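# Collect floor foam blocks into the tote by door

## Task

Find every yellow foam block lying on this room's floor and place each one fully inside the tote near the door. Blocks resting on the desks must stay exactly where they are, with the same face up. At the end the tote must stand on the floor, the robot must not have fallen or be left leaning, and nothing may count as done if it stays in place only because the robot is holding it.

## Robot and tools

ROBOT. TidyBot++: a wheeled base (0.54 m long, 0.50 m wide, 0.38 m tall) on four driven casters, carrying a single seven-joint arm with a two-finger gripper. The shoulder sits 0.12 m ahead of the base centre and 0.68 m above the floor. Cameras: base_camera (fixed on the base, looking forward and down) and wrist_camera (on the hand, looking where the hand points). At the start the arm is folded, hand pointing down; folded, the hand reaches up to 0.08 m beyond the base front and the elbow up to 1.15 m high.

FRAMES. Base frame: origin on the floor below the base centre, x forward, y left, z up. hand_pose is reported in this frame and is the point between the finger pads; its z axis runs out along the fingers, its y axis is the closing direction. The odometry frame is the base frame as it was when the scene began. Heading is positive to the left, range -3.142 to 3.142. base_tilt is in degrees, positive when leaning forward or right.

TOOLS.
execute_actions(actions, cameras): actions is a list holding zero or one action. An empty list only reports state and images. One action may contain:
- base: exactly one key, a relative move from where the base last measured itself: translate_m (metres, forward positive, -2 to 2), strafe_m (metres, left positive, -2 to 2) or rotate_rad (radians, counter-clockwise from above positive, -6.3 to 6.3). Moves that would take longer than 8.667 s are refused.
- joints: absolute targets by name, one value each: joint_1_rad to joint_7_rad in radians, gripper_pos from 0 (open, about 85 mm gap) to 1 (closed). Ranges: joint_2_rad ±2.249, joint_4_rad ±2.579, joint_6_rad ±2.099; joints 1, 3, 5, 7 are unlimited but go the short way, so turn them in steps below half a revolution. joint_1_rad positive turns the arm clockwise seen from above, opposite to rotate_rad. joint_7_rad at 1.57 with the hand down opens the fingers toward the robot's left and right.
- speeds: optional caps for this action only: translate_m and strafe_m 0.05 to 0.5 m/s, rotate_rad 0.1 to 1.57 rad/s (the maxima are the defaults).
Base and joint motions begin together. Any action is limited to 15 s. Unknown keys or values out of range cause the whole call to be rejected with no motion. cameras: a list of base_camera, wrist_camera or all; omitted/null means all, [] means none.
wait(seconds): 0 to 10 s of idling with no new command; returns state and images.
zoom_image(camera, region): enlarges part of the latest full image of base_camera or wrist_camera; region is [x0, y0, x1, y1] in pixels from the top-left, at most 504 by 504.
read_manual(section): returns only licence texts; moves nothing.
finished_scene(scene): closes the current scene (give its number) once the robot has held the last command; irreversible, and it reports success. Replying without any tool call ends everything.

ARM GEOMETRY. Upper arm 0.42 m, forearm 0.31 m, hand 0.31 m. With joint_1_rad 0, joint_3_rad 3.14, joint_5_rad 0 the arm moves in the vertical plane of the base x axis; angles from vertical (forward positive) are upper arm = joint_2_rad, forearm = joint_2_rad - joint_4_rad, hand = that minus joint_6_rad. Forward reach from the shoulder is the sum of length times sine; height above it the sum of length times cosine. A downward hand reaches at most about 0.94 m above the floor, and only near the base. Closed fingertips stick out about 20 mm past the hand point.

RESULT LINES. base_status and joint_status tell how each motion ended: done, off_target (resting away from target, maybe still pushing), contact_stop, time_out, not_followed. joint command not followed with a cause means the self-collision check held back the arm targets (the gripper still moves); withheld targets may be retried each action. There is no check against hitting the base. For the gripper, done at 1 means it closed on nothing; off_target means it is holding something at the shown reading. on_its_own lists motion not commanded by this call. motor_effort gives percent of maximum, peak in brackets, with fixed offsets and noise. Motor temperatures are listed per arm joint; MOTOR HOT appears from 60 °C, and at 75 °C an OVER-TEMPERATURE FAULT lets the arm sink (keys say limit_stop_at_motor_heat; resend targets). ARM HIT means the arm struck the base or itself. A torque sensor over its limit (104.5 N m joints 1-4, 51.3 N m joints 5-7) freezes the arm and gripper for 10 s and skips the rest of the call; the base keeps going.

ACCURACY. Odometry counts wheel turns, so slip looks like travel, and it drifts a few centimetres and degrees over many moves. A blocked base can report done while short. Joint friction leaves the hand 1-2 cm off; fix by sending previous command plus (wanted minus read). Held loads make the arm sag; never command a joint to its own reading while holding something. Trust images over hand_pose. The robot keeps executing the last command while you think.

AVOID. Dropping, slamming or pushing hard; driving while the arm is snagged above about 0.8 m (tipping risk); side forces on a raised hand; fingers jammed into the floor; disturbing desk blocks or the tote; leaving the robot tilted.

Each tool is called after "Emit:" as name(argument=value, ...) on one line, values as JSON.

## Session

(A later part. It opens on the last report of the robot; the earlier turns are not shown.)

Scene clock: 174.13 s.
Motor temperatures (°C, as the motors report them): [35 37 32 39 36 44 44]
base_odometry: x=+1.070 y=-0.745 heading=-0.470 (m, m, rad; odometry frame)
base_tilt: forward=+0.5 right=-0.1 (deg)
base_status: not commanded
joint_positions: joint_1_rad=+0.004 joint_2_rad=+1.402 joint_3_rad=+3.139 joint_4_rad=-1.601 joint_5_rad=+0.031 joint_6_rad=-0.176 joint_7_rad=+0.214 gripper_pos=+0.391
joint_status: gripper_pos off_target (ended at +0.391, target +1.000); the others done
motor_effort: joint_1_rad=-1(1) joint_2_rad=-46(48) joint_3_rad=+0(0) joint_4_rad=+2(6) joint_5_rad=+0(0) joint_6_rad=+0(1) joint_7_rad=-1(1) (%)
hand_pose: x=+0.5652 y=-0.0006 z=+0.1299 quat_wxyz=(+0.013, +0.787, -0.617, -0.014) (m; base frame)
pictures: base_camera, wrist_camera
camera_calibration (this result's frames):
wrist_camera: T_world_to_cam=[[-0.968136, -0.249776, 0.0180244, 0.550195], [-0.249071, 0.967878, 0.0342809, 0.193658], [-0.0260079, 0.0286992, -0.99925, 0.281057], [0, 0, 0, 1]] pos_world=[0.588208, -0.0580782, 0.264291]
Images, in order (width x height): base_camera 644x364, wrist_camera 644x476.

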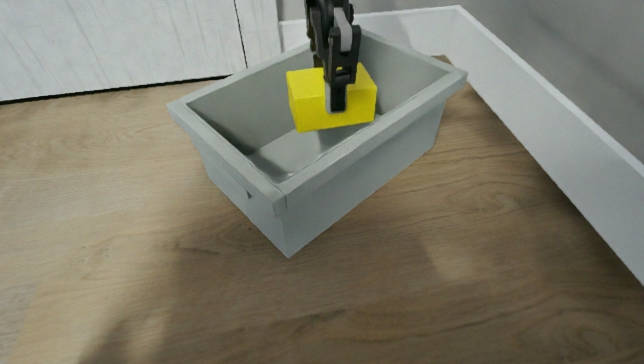

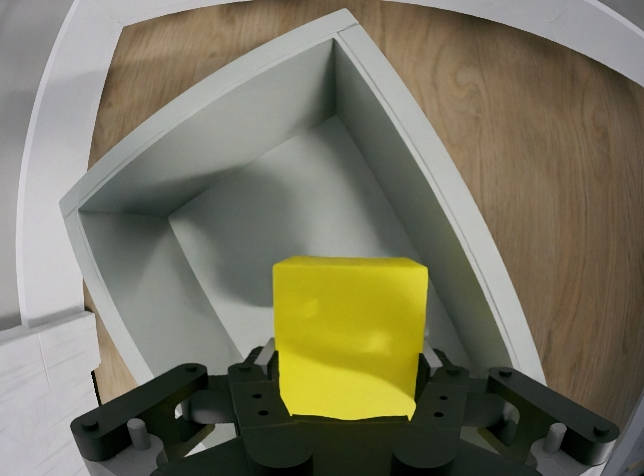

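Close to near wall; nudge forward, lower a bit, release.

Emit:
execute_actions(actions=[{"base":{"translate_m":0.04},"joints":{"joint_2_rad":1.52,"joint_4_rad":-1.48,"joint_6_rad":-0.14,"gripper_pos":1}}], cameras=[])

Emit:
execute_actions(actions=[{"joints":{"gripper_pos":0.15}}], cameras=[])

Emit:
execute_actions(actions=[{"joints":{"joint_2_rad":0.9,"joint_4_rad":-1.9,"joint_6_rad":-0.34}}])

Scene clock: 182.83 s.
Motor temperatures (°C, as the motors report them): [35 37 32 39 36 44 44]
base_odometry: x=+1.106 y=-0.764 heading=-0.470 (m, m, rad; odometry frame)
base_tilt: forward=+0.5 right=-0.1 (deg)
base_status: done
joint_positions: joint_1_rad=+0.004 joint_2_rad=+1.516 joint_3_rad=+3.139 joint_4_rad=-1.485 joint_5_rad=+0.031 joint_6_rad=-0.156 joint_7_rad=+0.214 gripper_pos=+0.391
joint_status: gripper_pos off_target (ended at +0.391, target +1.000); the others done
motor_effort: joint_1_rad=-1(2) joint_2_rad=-46(48) joint_3_rad=+0(1) joint_4_rad=+2(4) joint_5_rad=+0(0) joint_6_rad=+0(1) joint_7_rad=-1(1) (%)
hand_pose: x=+0.5787 y=-0.0005 z=+0.0825 quat_wxyz=(+0.005, +0.787, -0.617, -0.005) (m; base frame)
pictures: none
No camera images: the call's "cameras" was empty. Leave "cameras" out to get every camera's image.

Scene clock: 183.87 s.
Motor temperatures (°C, as the motors report them): [35 37 32 39 36 44 44]
base_odometry: x=+1.106 y=-0.764 heading=-0.470 (m, m, rad; odometry frame)
base_tilt: forward=+0.5 right=-0.1 (deg)
base_status: not commanded
joint_positions: joint_1_rad=+0.004 joint_2_rad=+1.516 joint_3_rad=+3.139 joint_4_rad=-1.485 joint_5_rad=+0.031 joint_6_rad=-0.156 joint_7_rad=+0.214 gripper_pos=+0.150
joint_status: all done
motor_effort: joint_1_rad=-1(2) joint_2_rad=-45(47) joint_3_rad=+0(1) joint_4_rad=+3(4) joint_5_rad=+0(0) joint_6_rad=+0(1) joint_7_rad=+0(1) (%)
hand_pose: x=+0.5787 y=-0.0005 z=+0.0825 quat_wxyz=(+0.005, +0.787, -0.617, -0.005) (m; base frame)
pictures: none
No camera images: the call's "cameras" was empty. Leave "cameras" out to get every camera's image.

Scene clock: 185.73 s.
Motor temperatures (°C, as the motors report them): [35 37 32 38 36 44 44]
base_odometry: x=+1.106 y=-0.764 heading=-0.470 (m, m, rad; odometry frame)
base_tilt: forward=+0.5 right=-0.1 (deg)
base_status: not commanded
joint_positions: joint_1_rad=+0.004 joint_2_rad=+0.906 joint_3_rad=+3.139 joint_4_rad=-1.887 joint_5_rad=+0.031 joint_6_rad=-0.320 joint_7_rad=+0.214 gripper_pos=+0.150
joint_status: all done
motor_effort: joint_1_rad=+0(1) joint_2_rad=-41(49) joint_3_rad=+0(0) joint_4_rad=+7(7) joint_5_rad=+0(0) joint_6_rad=+0(1) joint_7_rad=-1(1) (%)
hand_pose: x=+0.5663 y=-0.0022 z=+0.3347 quat_wxyz=(-0.006, +0.787, -0.617, +0.013) (m; base frame)
pictures: base_camera, wrist_camera
camera_calibration (this result's frames):
wrist_camera: T_world_to_cam=[[-0.967249, -0.249843, -0.0448056, 0.567672], [-0.250631, 0.967998, 0.012828, 0.196445], [0.0401667, 0.0236375, -0.998913, 0.448204], [0, 0, 0, 1]] pos_world=[0.580312, -0.0589239, 0.470632]
Images, in order (width x height): base_camera 644x364, wrist_camera 644x476.

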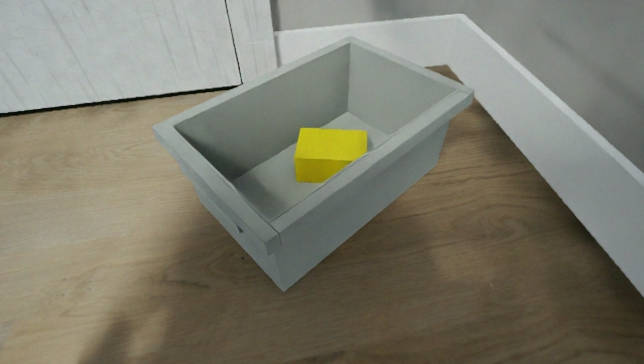

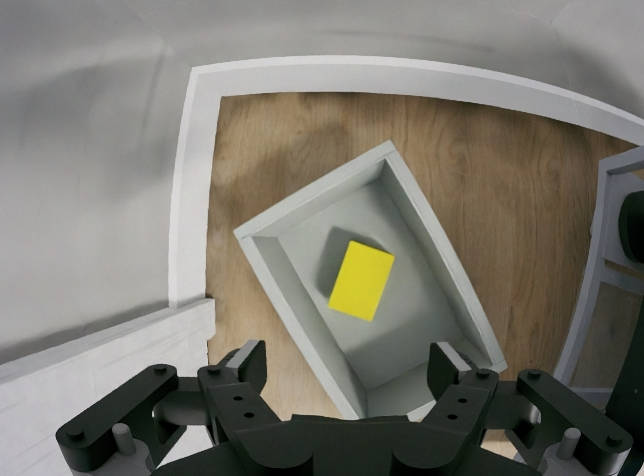

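Emit:
finished_scene(scene=1)

The scene is finished: the task was done.


## Next scene

The same job, from a new start.

Emit:
execute_actions(actions=[{"joints":{"joint_6_rad":0.0}}])

Emit:
execute_actions(actions=[{"base":{"rotate_rad":-1.57}}])

Emit:
execute_actions(actions=[{"base":{"rotate_rad":-1.57}}])

Emit:
execute_actions(actions=[{"base":{"rotate_rad":-1.57}}])

Scene clock: 1.27 s.
Motor temperatures (°C, as the motors report them): [35 37 32 38 36 44 44]
base_odometry: x=+0.000 y=+0.000 heading=+0.000 (m, m, rad; odometry frame)
base_tilt: forward=+0.4 right=-0.1 (deg)
base_status: not commanded
joint_positions: joint_1_rad=+0.006 joint_2_rad=-0.327 joint_3_rad=+3.104 joint_4_rad=-2.553 joint_5_rad=+0.035 joint_6_rad=+0.001 joint_7_rad=+1.604 gripper_pos=+0.000
joint_status: all done
motor_effort: joint_1_rad=-1(1) joint_2_rad=-7(7) joint_3_rad=+1(1) joint_4_rad=+19(19) joint_5_rad=+0(0) joint_6_rad=+7(8) joint_7_rad=-1(1) (%)
hand_pose: x=+0.4795 y=+0.0125 z=+0.6990 quat_wxyz=(+0.014, +0.896, +0.047, +0.442) (m; base frame)
pictures: base_camera, wrist_camera
camera_calibration (this result's frames):
wrist_camera: T_world_to_cam=[[0.0941324, -0.993524, 0.0636367, -0.0717394], [-0.625487, -0.10875, -0.772618, 0.898028], [0.774535, 0.0329245, -0.631674, 0.206233], [0, 0, 0, 1]] pos_world=[0.408723, 0.0195954, 0.82867]
Images, in order (width x height): base_camera 644x364, wrist_camera 644x476.

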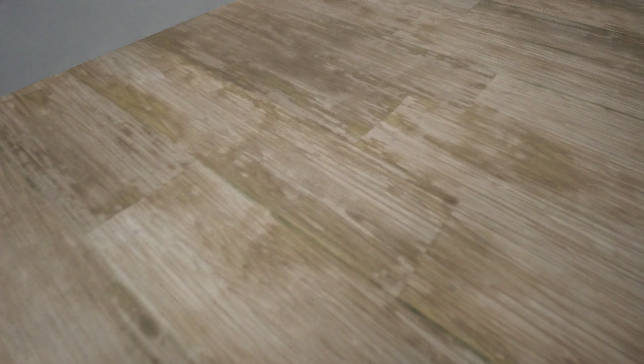

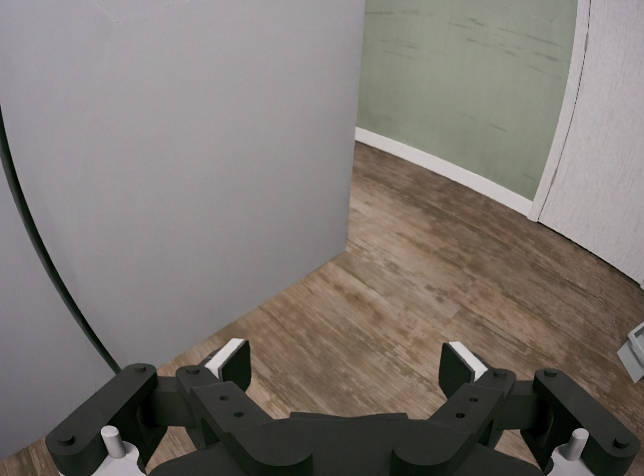

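Scene clock: 3.57 s.
Motor temperatures (°C, as the motors report them): [35 37 32 38 36 44 44]
base_odometry: x=+0.000 y=+0.000 heading=-1.569 (m, m, rad; odometry frame)
base_tilt: forward=+0.4 right=-0.1 (deg)
base_status: done
joint_positions: joint_1_rad=+0.006 joint_2_rad=-0.327 joint_3_rad=+3.104 joint_4_rad=-2.553 joint_5_rad=+0.035 joint_6_rad=+0.001 joint_7_rad=+1.604 gripper_pos=+0.000
joint_status: not commanded
motor_effort: joint_1_rad=+0(2) joint_2_rad=-6(7) joint_3_rad=+1(2) joint_4_rad=+19(19) joint_5_rad=+0(0) joint_6_rad=+7(7) joint_7_rad=+0(1) (%)
hand_pose: x=+0.4795 y=+0.0125 z=+0.6990 quat_wxyz=(+0.014, +0.896, +0.047, +0.442) (m; base frame)
pictures: base_camera, wrist_camera
camera_calibration (this result's frames):
wrist_camera: T_world_to_cam=[[0.0941322, -0.993524, 0.0636364, -0.0717391], [-0.625487, -0.108749, -0.772618, 0.898028], [0.774535, 0.0329245, -0.631674, 0.206233], [0, 0, 0, 1]] pos_world=[0.408723, 0.0195954, 0.82867]
Images, in order (width x height): base_camera 644x364, wrist_camera 644x476.

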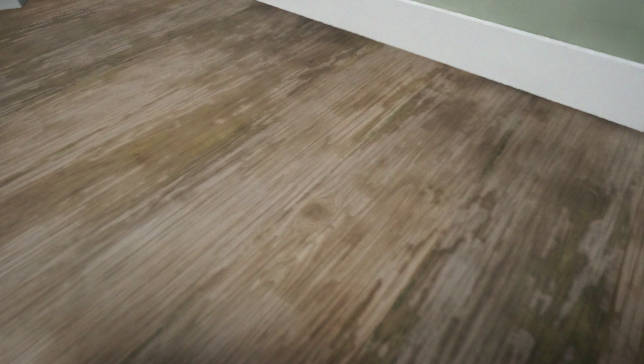

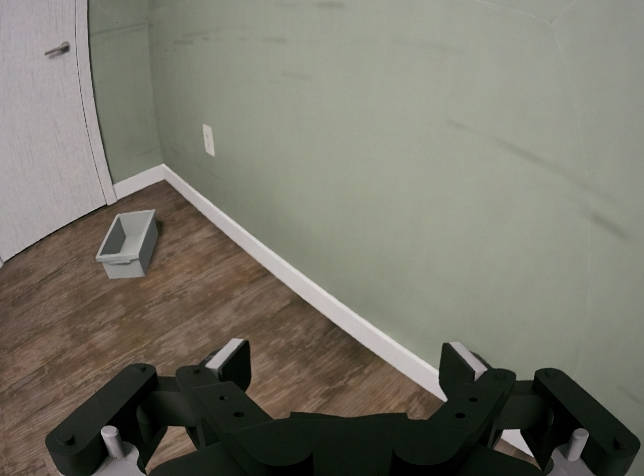

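Scene clock: 5.87 s.
Motor temperatures (°C, as the motors report them): [35 37 32 38 36 44 44]
base_odometry: x=+0.000 y=+0.000 heading=-3.138 (m, m, rad; odometry frame)
base_tilt: forward=+0.4 right=-0.1 (deg)
base_status: done
joint_positions: joint_1_rad=+0.006 joint_2_rad=-0.327 joint_3_rad=+3.104 joint_4_rad=-2.553 joint_5_rad=+0.035 joint_6_rad=+0.001 joint_7_rad=+1.604 gripper_pos=+0.000
joint_status: not commanded
motor_effort: joint_1_rad=-1(0) joint_2_rad=-7(7) joint_3_rad=+1(2) joint_4_rad=+19(19) joint_5_rad=+0(0) joint_6_rad=+7(7) joint_7_rad=-1(1) (%)
hand_pose: x=+0.4795 y=+0.0125 z=+0.6990 quat_wxyz=(+0.014, +0.896, +0.047, +0.442) (m; base frame)
pictures: base_camera, wrist_camera
camera_calibration (this result's frames):
wrist_camera: T_world_to_cam=[[0.0941318, -0.993524, 0.0636362, -0.0717389], [-0.625488, -0.108749, -0.772618, 0.898028], [0.774535, 0.0329242, -0.631674, 0.206233], [0, 0, 0, 1]] pos_world=[0.408723, 0.0195953, 0.82867]
Images, in order (width x height): base_camera 644x364, wrist_camera 644x476.

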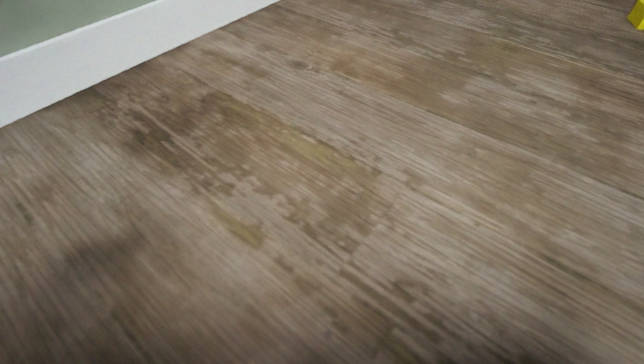

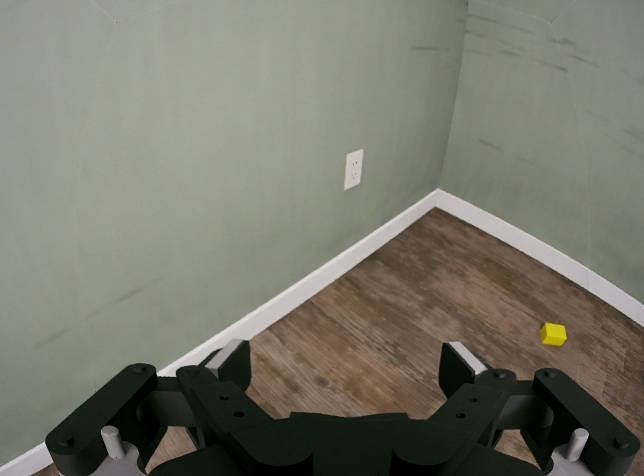

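Scene clock: 8.17 s.
Motor temperatures (°C, as the motors report them): [35 37 32 38 36 44 44]
base_odometry: x=+0.000 y=+0.000 heading=+1.576 (m, m, rad; odometry frame)
base_tilt: forward=+0.5 right=-0.1 (deg)
base_status: done
joint_positions: joint_1_rad=+0.006 joint_2_rad=-0.327 joint_3_rad=+3.104 joint_4_rad=-2.553 joint_5_rad=+0.035 joint_6_rad=+0.001 joint_7_rad=+1.604 gripper_pos=+0.000
joint_status: not commanded
motor_effort: joint_1_rad=+0(0) joint_2_rad=-7(7) joint_3_rad=+1(2) joint_4_rad=+19(19) joint_5_rad=+0(0) joint_6_rad=+7(7) joint_7_rad=-1(0) (%)
hand_pose: x=+0.4795 y=+0.0125 z=+0.6990 quat_wxyz=(+0.014, +0.896, +0.047, +0.442) (m; base frame)
pictures: base_camera, wrist_camera
camera_calibration (this result's frames):
wrist_camera: T_world_to_cam=[[0.0941323, -0.993524, 0.0636365, -0.0717392], [-0.625487, -0.10875, -0.772618, 0.898028], [0.774535, 0.0329245, -0.631673, 0.206233], [0, 0, 0, 1]] pos_world=[0.408723, 0.0195954, 0.82867]
Images, in order (width x height): base_camera 644x364, wrist_camera 644x476.

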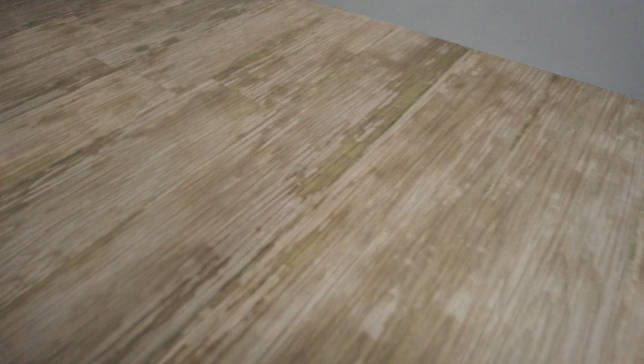

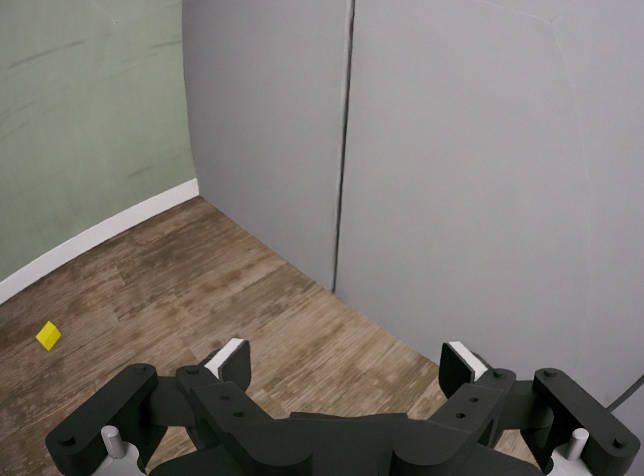

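Emit:
execute_actions(actions=[{"base":{"rotate_rad":0.93}}], cameras=[])

Emit:
execute_actions(actions=[{"base":{"translate_m":0.6}}])

Scene clock: 17.23 s.
Motor temperatures (°C, as the motors report them): [35 37 32 38 36 44 44]
base_odometry: x=+0.000 y=+0.000 heading=+2.505 (m, m, rad; odometry frame)
base_tilt: forward=+0.4 right=-0.1 (deg)
base_status: done
joint_positions: joint_1_rad=+0.006 joint_2_rad=-0.327 joint_3_rad=+3.104 joint_4_rad=-2.553 joint_5_rad=+0.035 joint_6_rad=+0.001 joint_7_rad=+1.604 gripper_pos=+0.000
joint_status: not commanded
motor_effort: joint_1_rad=-1(0) joint_2_rad=-6(8) joint_3_rad=+1(2) joint_4_rad=+19(19) joint_5_rad=+0(0) joint_6_rad=+7(7) joint_7_rad=-1(1) (%)
hand_pose: x=+0.4795 y=+0.0125 z=+0.6990 quat_wxyz=(+0.014, +0.896, +0.047, +0.442) (m; base frame)
pictures: none
No camera images: the call's "cameras" was empty. Leave "cameras" out to get every camera's image.

Scene clock: 19.80 s.
Motor temperatures (°C, as the motors report them): [35 37 32 38 36 44 44]
base_odometry: x=-0.483 y=+0.356 heading=+2.506 (m, m, rad; odometry frame)
base_tilt: forward=+0.5 right=-0.1 (deg)
base_status: done
joint_positions: joint_1_rad=+0.006 joint_2_rad=-0.328 joint_3_rad=+3.104 joint_4_rad=-2.553 joint_5_rad=+0.035 joint_6_rad=+0.001 joint_7_rad=+1.604 gripper_pos=+0.000
joint_status: not commanded
motor_effort: joint_1_rad=-1(1) joint_2_rad=-7(9) joint_3_rad=+1(1) joint_4_rad=+19(20) joint_5_rad=+0(0) joint_6_rad=+7(7) joint_7_rad=-1(1) (%)
hand_pose: x=+0.4795 y=+0.0125 z=+0.6993 quat_wxyz=(+0.014, +0.896, +0.047, +0.442) (m; base frame)
pictures: base_camera, wrist_camera
camera_calibration (this result's frames):
wrist_camera: T_world_to_cam=[[0.0940802, -0.993523, 0.063718, -0.0717886], [-0.624857, -0.108753, -0.773128, 0.8983], [0.77505, 0.0329214, -0.631042, 0.205741], [0, 0, 0, 1]] pos_world=[0.408604, 0.0195961, 0.828906]
Images, in order (width x height): base_camera 644x364, wrist_camera 644x476.

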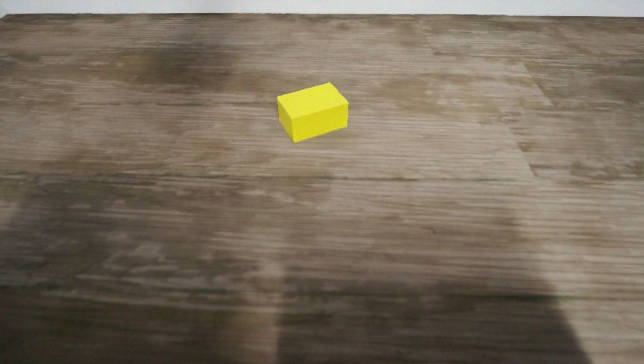

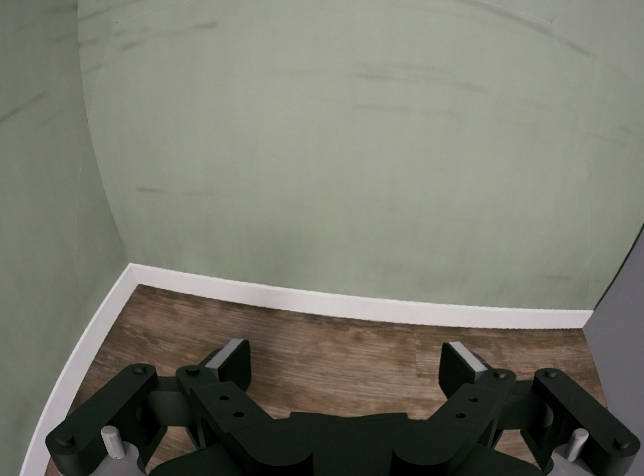

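Emit:
execute_actions(actions=[{"base":{"translate_m":0.09},"joints":{"joint_1_rad":0,"joint_2_rad":1.4,"joint_3_rad":3.14,"joint_4_rad":-1.585,"joint_5_rad":0,"joint_6_rad":-0.155,"joint_7_rad":0.45}}])

Scene clock: 30.17 s.
Motor temperatures (°C, as the motors report them): [35 37 32 38 36 44 44]
base_odometry: x=-0.556 y=+0.409 heading=+2.507 (m, m, rad; odometry frame)
base_tilt: forward=+0.5 right=-0.1 (deg)
base_status: done
joint_positions: joint_1_rad=+0.006 joint_2_rad=+1.398 joint_3_rad=+3.122 joint_4_rad=-1.603 joint_5_rad=+0.032 joint_6_rad=-0.135 joint_7_rad=+0.493 gripper_pos=+0.000
joint_status: all done
motor_effort: joint_1_rad=-1(1) joint_2_rad=-45(48) joint_3_rad=+0(0) joint_4_rad=+3(20) joint_5_rad=+0(1) joint_6_rad=+0(7) joint_7_rad=-1(0) (%)
hand_pose: x=+0.5787 y=+0.0093 z=+0.1317 quat_wxyz=(-0.007, +0.865, -0.501, -0.002) (m; base frame)
pictures: base_camera, wrist_camera
camera_calibration (this result's frames):
wrist_camera: T_world_to_cam=[[-0.860701, -0.508182, -0.0307448, 0.512311], [-0.509057, 0.859914, 0.0375263, 0.338374], [0.00736771, 0.0479498, -0.998823, 0.263385], [0, 0, 0, 1]] pos_world=[0.611258, -0.0432552, 0.266128]
Images, in order (width x height): base_camera 644x364, wrist_camera 644x476.

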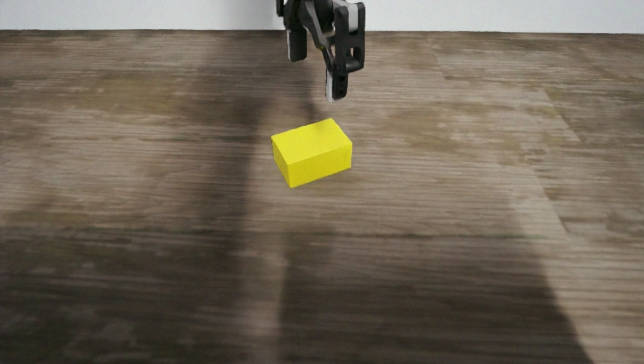

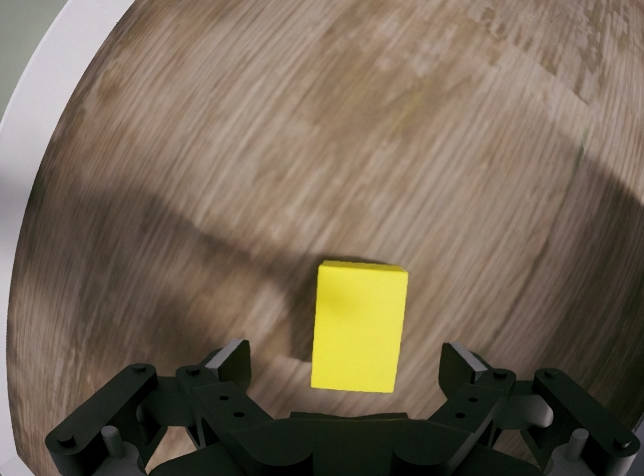

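Emit:
execute_actions(actions=[{"joints":{"joint_2_rad":1.63,"joint_4_rad":-1.39,"joint_6_rad":-0.12}}], cameras=["wrist_camera"])

Emit:
execute_actions(actions=[{"joints":{"gripper_pos":1}}], cameras=[])

Emit:
execute_actions(actions=[{"joints":{"joint_2_rad":0.9,"joint_4_rad":-1.9,"joint_6_rad":-0.34,"gripper_pos":1}}], cameras=[])

Emit:
execute_actions(actions=[{"base":{"rotate_rad":2.98}}], cameras=[])

Emit:
execute_actions(actions=[{"base":{"translate_m":1.3}}])

Scene clock: 45.87 s.
Motor temperatures (°C, as the motors report them): [35 37 32 38 36 44 44]
base_odometry: x=-0.556 y=+0.409 heading=+2.507 (m, m, rad; odometry frame)
base_tilt: forward=+0.4 right=-0.1 (deg)
base_status: not commanded
joint_positions: joint_1_rad=+0.006 joint_2_rad=+1.634 joint_3_rad=+3.123 joint_4_rad=-1.406 joint_5_rad=+0.032 joint_6_rad=-0.135 joint_7_rad=+0.493 gripper_pos=+0.000
joint_status: all done
motor_effort: joint_1_rad=-1(1) joint_2_rad=-45(49) joint_3_rad=-1(1) joint_4_rad=+1(3) joint_5_rad=+0(0) joint_6_rad=+0(0) joint_7_rad=-1(1) (%)
hand_pose: x=+0.5602 y=+0.0092 z=+0.0316 quat_wxyz=(+0.002, +0.864, -0.503, -0.018) (m; base frame)
pictures: wrist_camera
camera_calibration (this result's frames):
wrist_camera: T_world_to_cam=[[-0.863171, -0.504906, 0.00234243, 0.493594], [-0.503965, 0.861828, 0.0571918, 0.32925], [-0.0308952, 0.0481858, -0.99836, 0.184981], [0, 0, 0, 1]] pos_world=[0.597702, -0.0434522, 0.164691]
Images, in order (width x height): wrist_camera 644x476.

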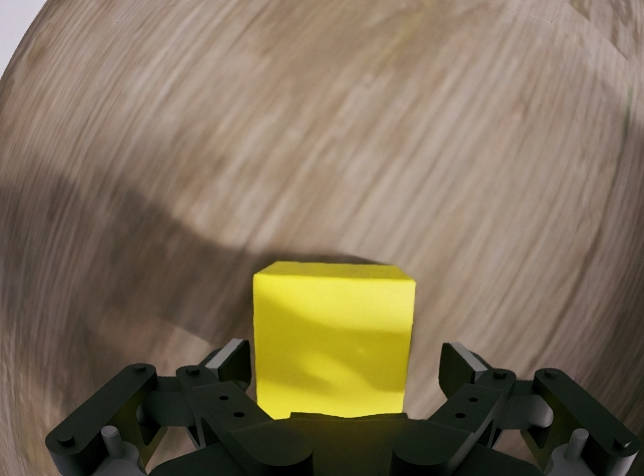

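Scene clock: 46.97 s.
Motor temperatures (°C, as the motors report them): [35 37 32 38 36 44 44]
base_odometry: x=-0.556 y=+0.409 heading=+2.507 (m, m, rad; odometry frame)
base_tilt: forward=+0.5 right=-0.1 (deg)
base_status: not commanded
joint_positions: joint_1_rad=+0.006 joint_2_rad=+1.628 joint_3_rad=+3.123 joint_4_rad=-1.401 joint_5_rad=+0.032 joint_6_rad=-0.136 joint_7_rad=+0.493 gripper_pos=+0.397
joint_status: gripper_pos off_target (ended at +0.397, target +1.000)
motor_effort: joint_1_rad=-1(1) joint_2_rad=-46(47) joint_3_rad=-1(0) joint_4_rad=+2(8) joint_5_rad=+0(0) joint_6_rad=+0(4) joint_7_rad=-1(0) (%)
hand_pose: x=+0.5668 y=+0.0092 z=+0.0344 quat_wxyz=(+0.000, +0.864, -0.503, -0.014) (m; base frame)
pictures: none
No camera images: the call's "cameras" was empty. Leave "cameras" out to get every camera's image.

Scene clock: 48.97 s.
Motor temperatures (°C, as the motors report them): [35 37 32 38 36 44 44]
base_odometry: x=-0.556 y=+0.409 heading=+2.507 (m, m, rad; odometry frame)
base_tilt: forward=+0.5 right=-0.1 (deg)
base_status: not commanded
joint_positions: joint_1_rad=+0.006 joint_2_rad=+0.908 joint_3_rad=+3.123 joint_4_rad=-1.885 joint_5_rad=+0.032 joint_6_rad=-0.321 joint_7_rad=+0.493 gripper_pos=+0.397
joint_status: gripper_pos off_target (ended at +0.397, target +1.000); the others done
motor_effort: joint_1_rad=+0(1) joint_2_rad=-41(50) joint_3_rad=+0(1) joint_4_rad=+7(7) joint_5_rad=+0(0) joint_6_rad=+1(1) joint_7_rad=-1(0) (%)
hand_pose: x=+0.5661 y=+0.0060 z=+0.3341 quat_wxyz=(-0.009, +0.867, -0.498, +0.010) (m; base frame)
pictures: none
No camera images: the call's "cameras" was empty. Leave "cameras" out to get every camera's image.

Scene clock: 52.33 s.
Motor temperatures (°C, as the motors report them): [35 37 32 38 36 44 44]
base_odometry: x=-0.556 y=+0.409 heading=-0.797 (m, m, rad; odometry frame)
base_tilt: forward=+0.4 right=-0.1 (deg)
base_status: done
joint_positions: joint_1_rad=-0.005 joint_2_rad=+0.908 joint_3_rad=+3.136 joint_4_rad=-1.885 joint_5_rad=+0.030 joint_6_rad=-0.321 joint_7_rad=+0.493 gripper_pos=+0.397
joint_status: not commanded
motor_effort: joint_1_rad=+0(5) joint_2_rad=-41(42) joint_3_rad=+0(2) joint_4_rad=+7(7) joint_5_rad=+0(0) joint_6_rad=+0(1) joint_7_rad=+0(1) (%)
hand_pose: x=+0.5662 y=+0.0038 z=+0.3339 quat_wxyz=(-0.005, +0.867, -0.498, +0.013) (m; base frame)
pictures: none
No camera images: the call's "cameras" was empty. Leave "cameras" out to get every camera's image.

Scene clock: 56.30 s.
Motor temperatures (°C, as the motors report them): [35 37 32 38 36 44 44]
base_odometry: x=+0.355 y=-0.519 heading=-0.796 (m, m, rad; odometry frame)
base_tilt: forward=+0.4 right=-0.1 (deg)
base_status: done
joint_positions: joint_1_rad=-0.005 joint_2_rad=+0.908 joint_3_rad=+3.136 joint_4_rad=-1.890 joint_5_rad=+0.030 joint_6_rad=-0.324 joint_7_rad=+0.493 gripper_pos=+0.397
joint_status: not commanded
motor_effort: joint_1_rad=-1(2) joint_2_rad=-41(43) joint_3_rad=+0(1) joint_4_rad=+6(8) joint_5_rad=+0(0) joint_6_rad=+1(1) joint_7_rad=-1(1) (%)
hand_pose: x=+0.5625 y=+0.0037 z=+0.3337 quat_wxyz=(-0.003, +0.867, -0.498, +0.010) (m; base frame)
pictures: base_camera, wrist_camera
camera_calibration (this result's frames):
wrist_camera: T_world_to_cam=[[-0.856516, -0.515012, -0.0338067, 0.500424], [-0.515647, 0.856698, 0.0132914, 0.339114], [0.0221169, 0.0288167, -0.99934, 0.457437], [0, 0, 0, 1]] pos_world=[0.593367, -0.0459755, 0.469546]
Images, in order (width x height): base_camera 644x364, wrist_camera 644x476.

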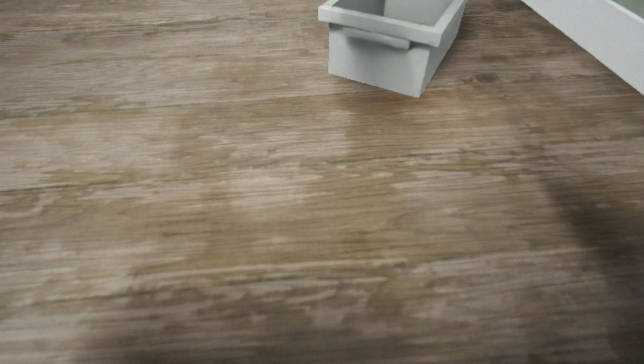

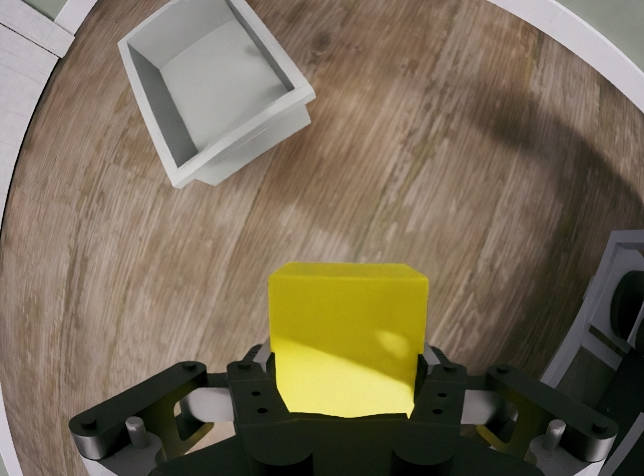

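Emit:
execute_actions(actions=[{"base":{"strafe_m":-0.13},"joints":{"joint_7_rad":1.35,"gripper_pos":1}}], cameras=[])

Emit:
execute_actions(actions=[{"base":{"translate_m":0.27}}])

Scene clock: 65.00 s.
Motor temperatures (°C, as the motors report them): [35 37 32 38 36 44 44]
base_odometry: x=+0.262 y=-0.610 heading=-0.796 (m, m, rad; odometry frame)
base_tilt: forward=+0.4 right=-0.1 (deg)
base_status: done
joint_positions: joint_1_rad=+0.005 joint_2_rad=+0.908 joint_3_rad=+3.137 joint_4_rad=-1.890 joint_5_rad=+0.029 joint_6_rad=-0.324 joint_7_rad=+1.328 gripper_pos=+0.397
joint_status: gripper_pos off_target (ended at +0.397, target +1.000); the others done
motor_effort: joint_1_rad=-1(4) joint_2_rad=-41(41) joint_3_rad=+0(2) joint_4_rad=+7(7) joint_5_rad=+0(0) joint_6_rad=+1(1) joint_7_rad=-1(1) (%)
hand_pose: x=+0.5624 y=-0.0015 z=+0.3336 quat_wxyz=(+0.002, +0.994, -0.109, +0.010) (m; base frame)
pictures: none
No camera images: the call's "cameras" was empty. Leave "cameras" out to get every camera's image.

Scene clock: 66.83 s.
Motor temperatures (°C, as the motors report them): [35 37 32 38 36 44 44]
base_odometry: x=+0.451 y=-0.803 heading=-0.796 (m, m, rad; odometry frame)
base_tilt: forward=+0.4 right=-0.1 (deg)
base_status: done
joint_positions: joint_1_rad=+0.005 joint_2_rad=+0.907 joint_3_rad=+3.137 joint_4_rad=-1.892 joint_5_rad=+0.029 joint_6_rad=-0.325 joint_7_rad=+1.328 gripper_pos=+0.397
joint_status: not commanded
motor_effort: joint_1_rad=-1(1) joint_2_rad=-41(44) joint_3_rad=+0(0) joint_4_rad=+6(8) joint_5_rad=+0(0) joint_6_rad=+1(1) joint_7_rad=-1(1) (%)
hand_pose: x=+0.5613 y=-0.0015 z=+0.3338 quat_wxyz=(+0.002, +0.994, -0.109, +0.009) (m; base frame)
pictures: base_camera, wrist_camera
camera_calibration (this result's frames):
wrist_camera: T_world_to_cam=[[-0.203563, -0.978914, -0.0169839, 0.123912], [-0.979047, 0.203433, 0.00908786, 0.603481], [-0.00544114, 0.018478, -0.999814, 0.473378], [0, 0, 0, 1]] pos_world=[0.618636, -0.0102155, 0.46991]
Images, in order (width x height): base_camera 644x364, wrist_camera 644x476.

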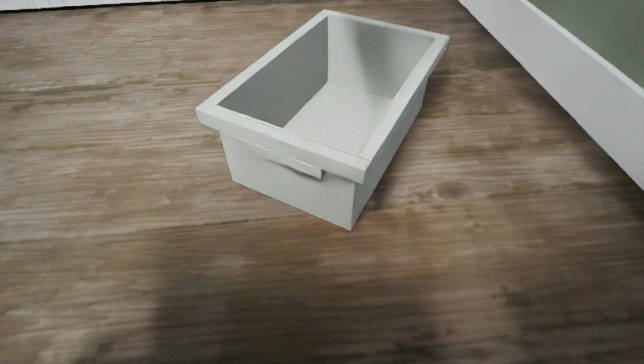

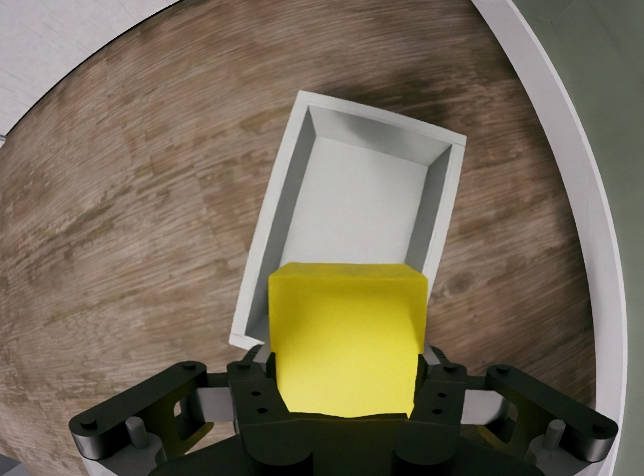

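Emit:
execute_actions(actions=[{"base":{"translate_m":0.06},"joints":{"joint_7_rad":1.1,"gripper_pos":1}}], cameras=[])

Emit:
execute_actions(actions=[{"joints":{"joint_2_rad":1.52,"joint_4_rad":-1.48,"joint_6_rad":-0.14,"gripper_pos":1}}])

Scene clock: 74.07 s.
Motor temperatures (°C, as the motors report them): [35 38 32 38 36 44 44]
base_odometry: x=+0.493 y=-0.846 heading=-0.797 (m, m, rad; odometry frame)
base_tilt: forward=+0.5 right=-0.1 (deg)
base_status: done
joint_positions: joint_1_rad=+0.005 joint_2_rad=+0.907 joint_3_rad=+3.137 joint_4_rad=-1.894 joint_5_rad=+0.029 joint_6_rad=-0.326 joint_7_rad=+1.123 gripper_pos=+0.397
joint_status: gripper_pos off_target (ended at +0.397, target +1.000); the others done
motor_effort: joint_1_rad=-1(3) joint_2_rad=-41(42) joint_3_rad=+0(1) joint_4_rad=+6(8) joint_5_rad=+0(0) joint_6_rad=+1(1) joint_7_rad=-1(1) (%)
hand_pose: x=+0.5604 y=-0.0015 z=+0.3337 quat_wxyz=(+0.001, +0.978, -0.210, +0.008) (m; base frame)
pictures: none
No camera images: the call's "cameras" was empty. Leave "cameras" out to get every camera's image.

Scene clock: 75.93 s.
Motor temperatures (°C, as the motors report them): [35 38 32 38 36 44 44]
base_odometry: x=+0.493 y=-0.846 heading=-0.797 (m, m, rad; odometry frame)
base_tilt: forward=+0.5 right=-0.1 (deg)
base_status: not commanded
joint_positions: joint_1_rad=+0.005 joint_2_rad=+1.521 joint_3_rad=+3.137 joint_4_rad=-1.498 joint_5_rad=+0.029 joint_6_rad=-0.160 joint_7_rad=+1.123 gripper_pos=+0.397
joint_status: gripper_pos off_target (ended at +0.397, target +1.000); the others done
motor_effort: joint_1_rad=-1(1) joint_2_rad=-45(48) joint_3_rad=+0(0) joint_4_rad=+2(6) joint_5_rad=+0(0) joint_6_rad=+0(1) joint_7_rad=-1(0) (%)
hand_pose: x=+0.5656 y=+0.0003 z=+0.0795 quat_wxyz=(+0.004, +0.977, -0.210, -0.019) (m; base frame)
pictures: base_camera, wrist_camera
camera_calibration (this result's frames):
wrist_camera: T_world_to_cam=[[-0.400123, -0.916453, -0.0038673, 0.232339], [-0.914783, 0.399131, 0.0621763, 0.569009], [-0.0554381, 0.0284159, -0.998058, 0.247268], [0, 0, 0, 1]] pos_world=[0.627192, -0.021208, 0.212308]
Images, in order (width x height): base_camera 644x364, wrist_camera 644x476.

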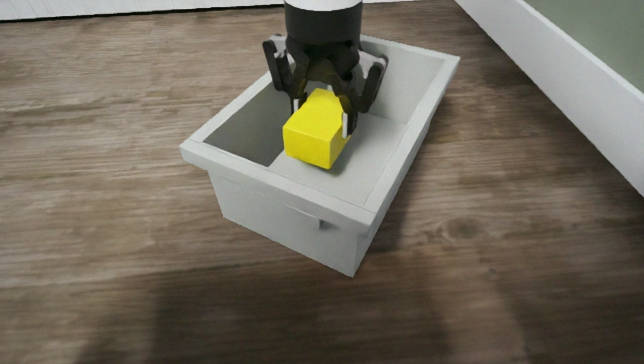

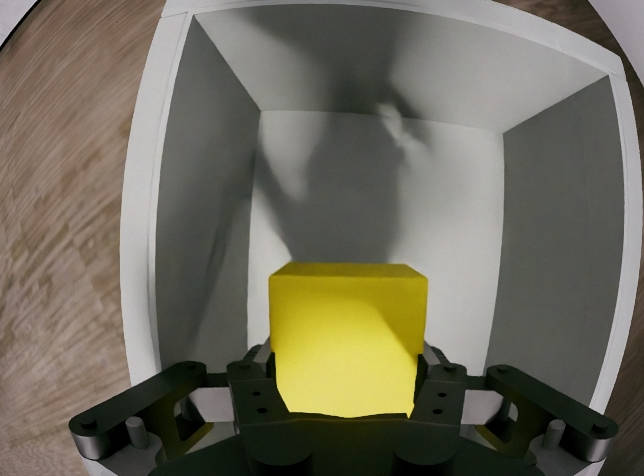

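Release, fold, then check the other side of the room.

Emit:
execute_actions(actions=[{"joints":{"gripper_pos":0.2}}], cameras=[])

Emit:
execute_actions(actions=[{"joints":{"joint_2_rad":0.9,"joint_4_rad":-1.9,"joint_6_rad":-0.34}}], cameras=["base_camera"])

Emit:
execute_actions(actions=[{"base":{"rotate_rad":1.7},"joints":{"joint_2_rad":-0.35,"joint_4_rad":-2.55,"joint_6_rad":0.0,"joint_7_rad":1.57}}])

Scene clock: 88.20 s.
Motor temperatures (°C, as the motors report them): [35 38 32 38 36 44 44]
base_odometry: x=+0.493 y=-0.846 heading=-0.797 (m, m, rad; odometry frame)
base_tilt: forward=+0.5 right=-0.1 (deg)
base_status: not commanded
joint_positions: joint_1_rad=+0.005 joint_2_rad=+1.521 joint_3_rad=+3.137 joint_4_rad=-1.498 joint_5_rad=+0.029 joint_6_rad=-0.160 joint_7_rad=+1.123 gripper_pos=+0.200
joint_status: all done
motor_effort: joint_1_rad=-1(3) joint_2_rad=-46(47) joint_3_rad=-1(2) joint_4_rad=+3(3) joint_5_rad=+0(0) joint_6_rad=+0(1) joint_7_rad=+0(0) (%)
hand_pose: x=+0.5656 y=+0.0003 z=+0.0795 quat_wxyz=(+0.004, +0.977, -0.210, -0.019) (m; base frame)
pictures: none
No camera images: the call's "cameras" was empty. Leave "cameras" out to get every camera's image.

Scene clock: 90.07 s.
Motor temperatures (°C, as the motors report them): [35 38 32 38 36 44 44]
base_odometry: x=+0.493 y=-0.846 heading=-0.797 (m, m, rad; odometry frame)
base_tilt: forward=+0.4 right=-0.1 (deg)
base_status: not commanded
joint_positions: joint_1_rad=+0.005 joint_2_rad=+0.906 joint_3_rad=+3.137 joint_4_rad=-1.884 joint_5_rad=+0.029 joint_6_rad=-0.321 joint_7_rad=+1.123 gripper_pos=+0.200
joint_status: all done
motor_effort: joint_1_rad=+0(1) joint_2_rad=-41(48) joint_3_rad=+0(1) joint_4_rad=+6(7) joint_5_rad=+0(0) joint_6_rad=+1(1) joint_7_rad=+0(1) (%)
hand_pose: x=+0.5677 y=-0.0015 z=+0.3352 quat_wxyz=(+0.000, +0.978, -0.210, +0.015) (m; base frame)
pictures: base_camera
Images, in order (width x height): base_camera 644x364.

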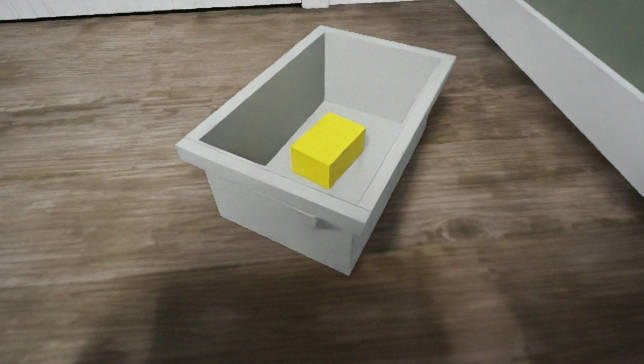

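Scene clock: 92.60 s.
Motor temperatures (°C, as the motors report them): [35 38 32 38 36 44 44]
base_odometry: x=+0.493 y=-0.847 heading=+0.902 (m, m, rad; odometry frame)
base_tilt: forward=+0.5 right=-0.1 (deg)
base_status: done
joint_positions: joint_1_rad=-0.008 joint_2_rad=-0.345 joint_3_rad=+3.134 joint_4_rad=-2.534 joint_5_rad=+0.029 joint_6_rad=-0.021 joint_7_rad=+1.526 gripper_pos=+0.200
joint_status: all done
motor_effort: joint_1_rad=-1(5) joint_2_rad=-7(43) joint_3_rad=+1(3) joint_4_rad=+19(20) joint_5_rad=+0(1) joint_6_rad=+7(7) joint_7_rad=-1(0) (%)
hand_pose: x=+0.4828 y=+0.0070 z=+0.7100 quat_wxyz=(-0.005, +0.893, +0.001, +0.449) (m; base frame)
pictures: base_camera, wrist_camera
camera_calibration (this result's frames):
wrist_camera: T_world_to_cam=[[0.029253, -0.999513, -0.0108468, 0.00605943], [-0.617817, -0.00954914, -0.786264, 0.913257], [0.785778, 0.0297019, -0.617795, 0.195602], [0, 0, 0, 1]] pos_world=[0.410349, 0.00896755, 0.838969]
Images, in order (width x height): base_camera 644x364, wrist_camera 644x476.

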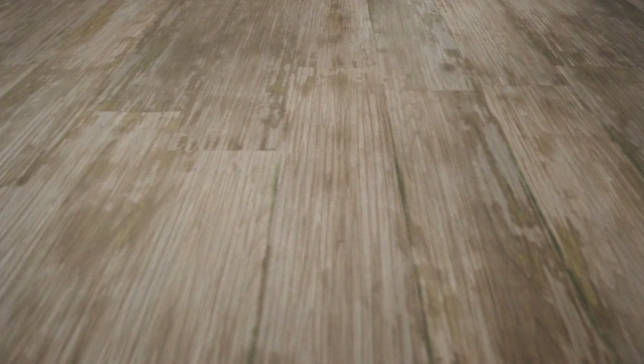

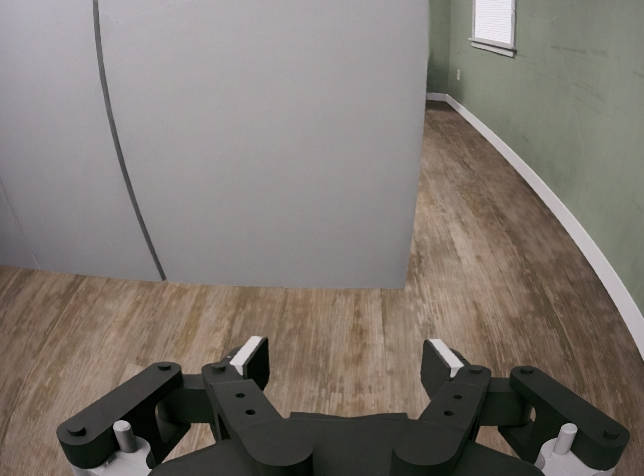

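Emit:
execute_actions(actions=[{"base":{"translate_m":0.5}}], cameras=[])

Emit:
execute_actions(actions=[{"base":{"strafe_m":-0.68}}])

Scene clock: 104.50 s.
Motor temperatures (°C, as the motors report them): [35 38 32 38 36 44 44]
base_odometry: x=+0.802 y=-0.454 heading=+0.903 (m, m, rad; odometry frame)
base_tilt: forward=+0.4 right=-0.1 (deg)
base_status: done
joint_positions: joint_1_rad=-0.008 joint_2_rad=-0.345 joint_3_rad=+3.134 joint_4_rad=-2.537 joint_5_rad=+0.029 joint_6_rad=-0.018 joint_7_rad=+1.526 gripper_pos=+0.200
joint_status: not commanded
motor_effort: joint_1_rad=-1(0) joint_2_rad=-6(10) joint_3_rad=+1(2) joint_4_rad=+20(20) joint_5_rad=+0(0) joint_6_rad=+7(7) joint_7_rad=-1(1) (%)
hand_pose: x=+0.4822 y=+0.0070 z=+0.7091 quat_wxyz=(-0.005, +0.893, +0.001, +0.449) (m; base frame)
pictures: none
No camera images: the call's "cameras" was empty. Leave "cameras" out to get every camera's image.

Scene clock: 107.23 s.
Motor temperatures (°C, as the motors report them): [35 38 32 38 36 44 44]
base_odometry: x=+1.337 y=-0.875 heading=+0.903 (m, m, rad; odometry frame)
base_tilt: forward=+0.4 right=-0.1 (deg)
base_status: done
joint_positions: joint_1_rad=-0.008 joint_2_rad=-0.345 joint_3_rad=+3.134 joint_4_rad=-2.537 joint_5_rad=+0.029 joint_6_rad=-0.018 joint_7_rad=+1.526 gripper_pos=+0.200
joint_status: not commanded
motor_effort: joint_1_rad=-1(0) joint_2_rad=-6(7) joint_3_rad=+1(2) joint_4_rad=+19(20) joint_5_rad=+0(0) joint_6_rad=+7(7) joint_7_rad=-1(1) (%)
hand_pose: x=+0.4822 y=+0.0070 z=+0.7091 quat_wxyz=(-0.005, +0.893, +0.001, +0.449) (m; base frame)
pictures: base_camera, wrist_camera
camera_calibration (this result's frames):
wrist_camera: T_world_to_cam=[[0.0293002, -0.999511, -0.0109042, 0.00609345], [-0.617998, -0.00954007, -0.786122, 0.912208], [0.785634, 0.0297723, -0.617975, 0.195754], [0, 0, 0, 1]] pos_world=[0.409773, 0.00896494, 0.838144]
Images, in order (width x height): base_camera 644x364, wrist_camera 644x476.

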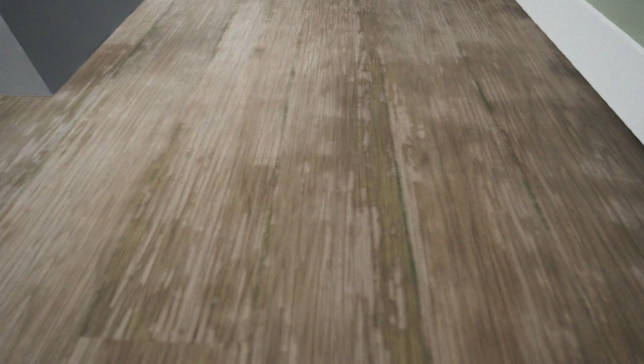

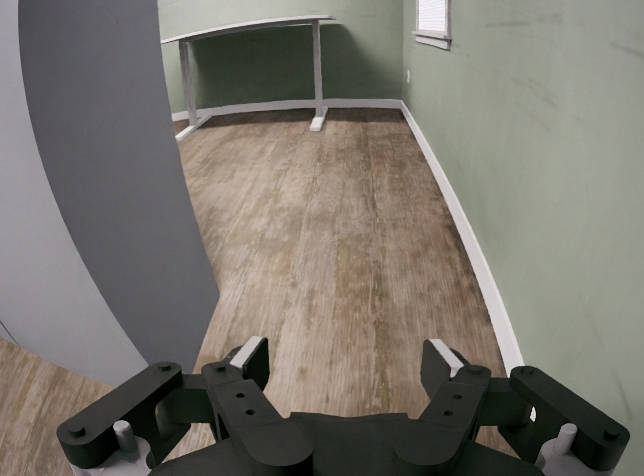

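Emit:
execute_actions(actions=[{"base":{"translate_m":1.5}}], cameras=[])

Emit:
execute_actions(actions=[{"base":{"rotate_rad":1.3}}])

Scene clock: 117.53 s.
Motor temperatures (°C, as the motors report them): [35 38 32 38 36 44 44]
base_odometry: x=+2.266 y=+0.303 heading=+0.903 (m, m, rad; odometry frame)
base_tilt: forward=+0.5 right=-0.1 (deg)
base_status: done
joint_positions: joint_1_rad=-0.008 joint_2_rad=-0.347 joint_3_rad=+3.134 joint_4_rad=-2.538 joint_5_rad=+0.029 joint_6_rad=-0.017 joint_7_rad=+1.526 gripper_pos=+0.200
joint_status: not commanded
motor_effort: joint_1_rad=+0(0) joint_2_rad=-6(9) joint_3_rad=+1(2) joint_4_rad=+19(20) joint_5_rad=+0(0) joint_6_rad=+7(8) joint_7_rad=-1(1) (%)
hand_pose: x=+0.4818 y=+0.0070 z=+0.7096 quat_wxyz=(-0.006, +0.893, +0.001, +0.450) (m; base frame)
pictures: none
No camera images: the call's "cameras" was empty. Leave "cameras" out to get every camera's image.

Scene clock: 119.63 s.
Motor temperatures (°C, as the motors report them): [35 38 32 38 36 44 44]
base_odometry: x=+2.267 y=+0.303 heading=+2.202 (m, m, rad; odometry frame)
base_tilt: forward=+0.4 right=-0.1 (deg)
base_status: done
joint_positions: joint_1_rad=-0.008 joint_2_rad=-0.347 joint_3_rad=+3.134 joint_4_rad=-2.538 joint_5_rad=+0.029 joint_6_rad=-0.017 joint_7_rad=+1.526 gripper_pos=+0.200
joint_status: not commanded
motor_effort: joint_1_rad=-1(0) joint_2_rad=-7(7) joint_3_rad=+1(2) joint_4_rad=+19(20) joint_5_rad=+0(0) joint_6_rad=+7(7) joint_7_rad=-1(1) (%)
hand_pose: x=+0.4818 y=+0.0069 z=+0.7096 quat_wxyz=(-0.005, +0.893, +0.001, +0.450) (m; base frame)
pictures: base_camera, wrist_camera
camera_calibration (this result's frames):
wrist_camera: T_world_to_cam=[[0.0289868, -0.99952, -0.0109254, 0.00614754], [-0.616504, -0.00927337, -0.787297, 0.912468], [0.786818, 0.0295568, -0.616477, 0.194742], [0, 0, 0, 1]] pos_world=[0.409136, 0.0088503, 0.838505]
Images, in order (width x height): base_camera 644x364, wrist_camera 644x476.

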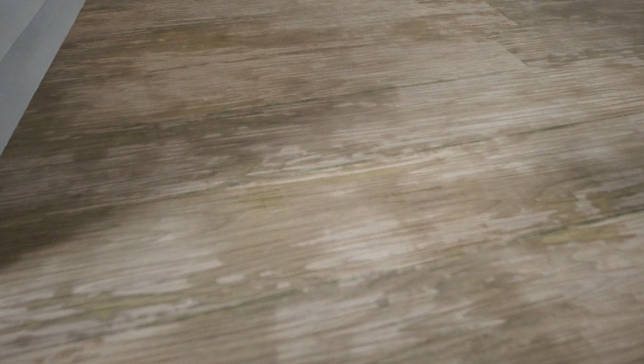

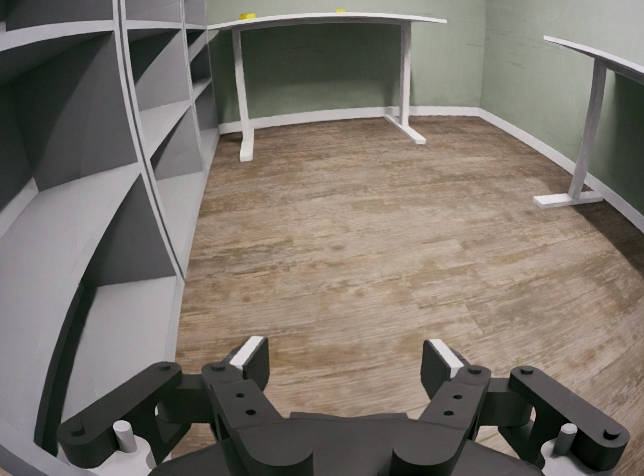

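No more floor blocks.

Emit:
finished_scene(scene=2)

The scene is finished: the task was done.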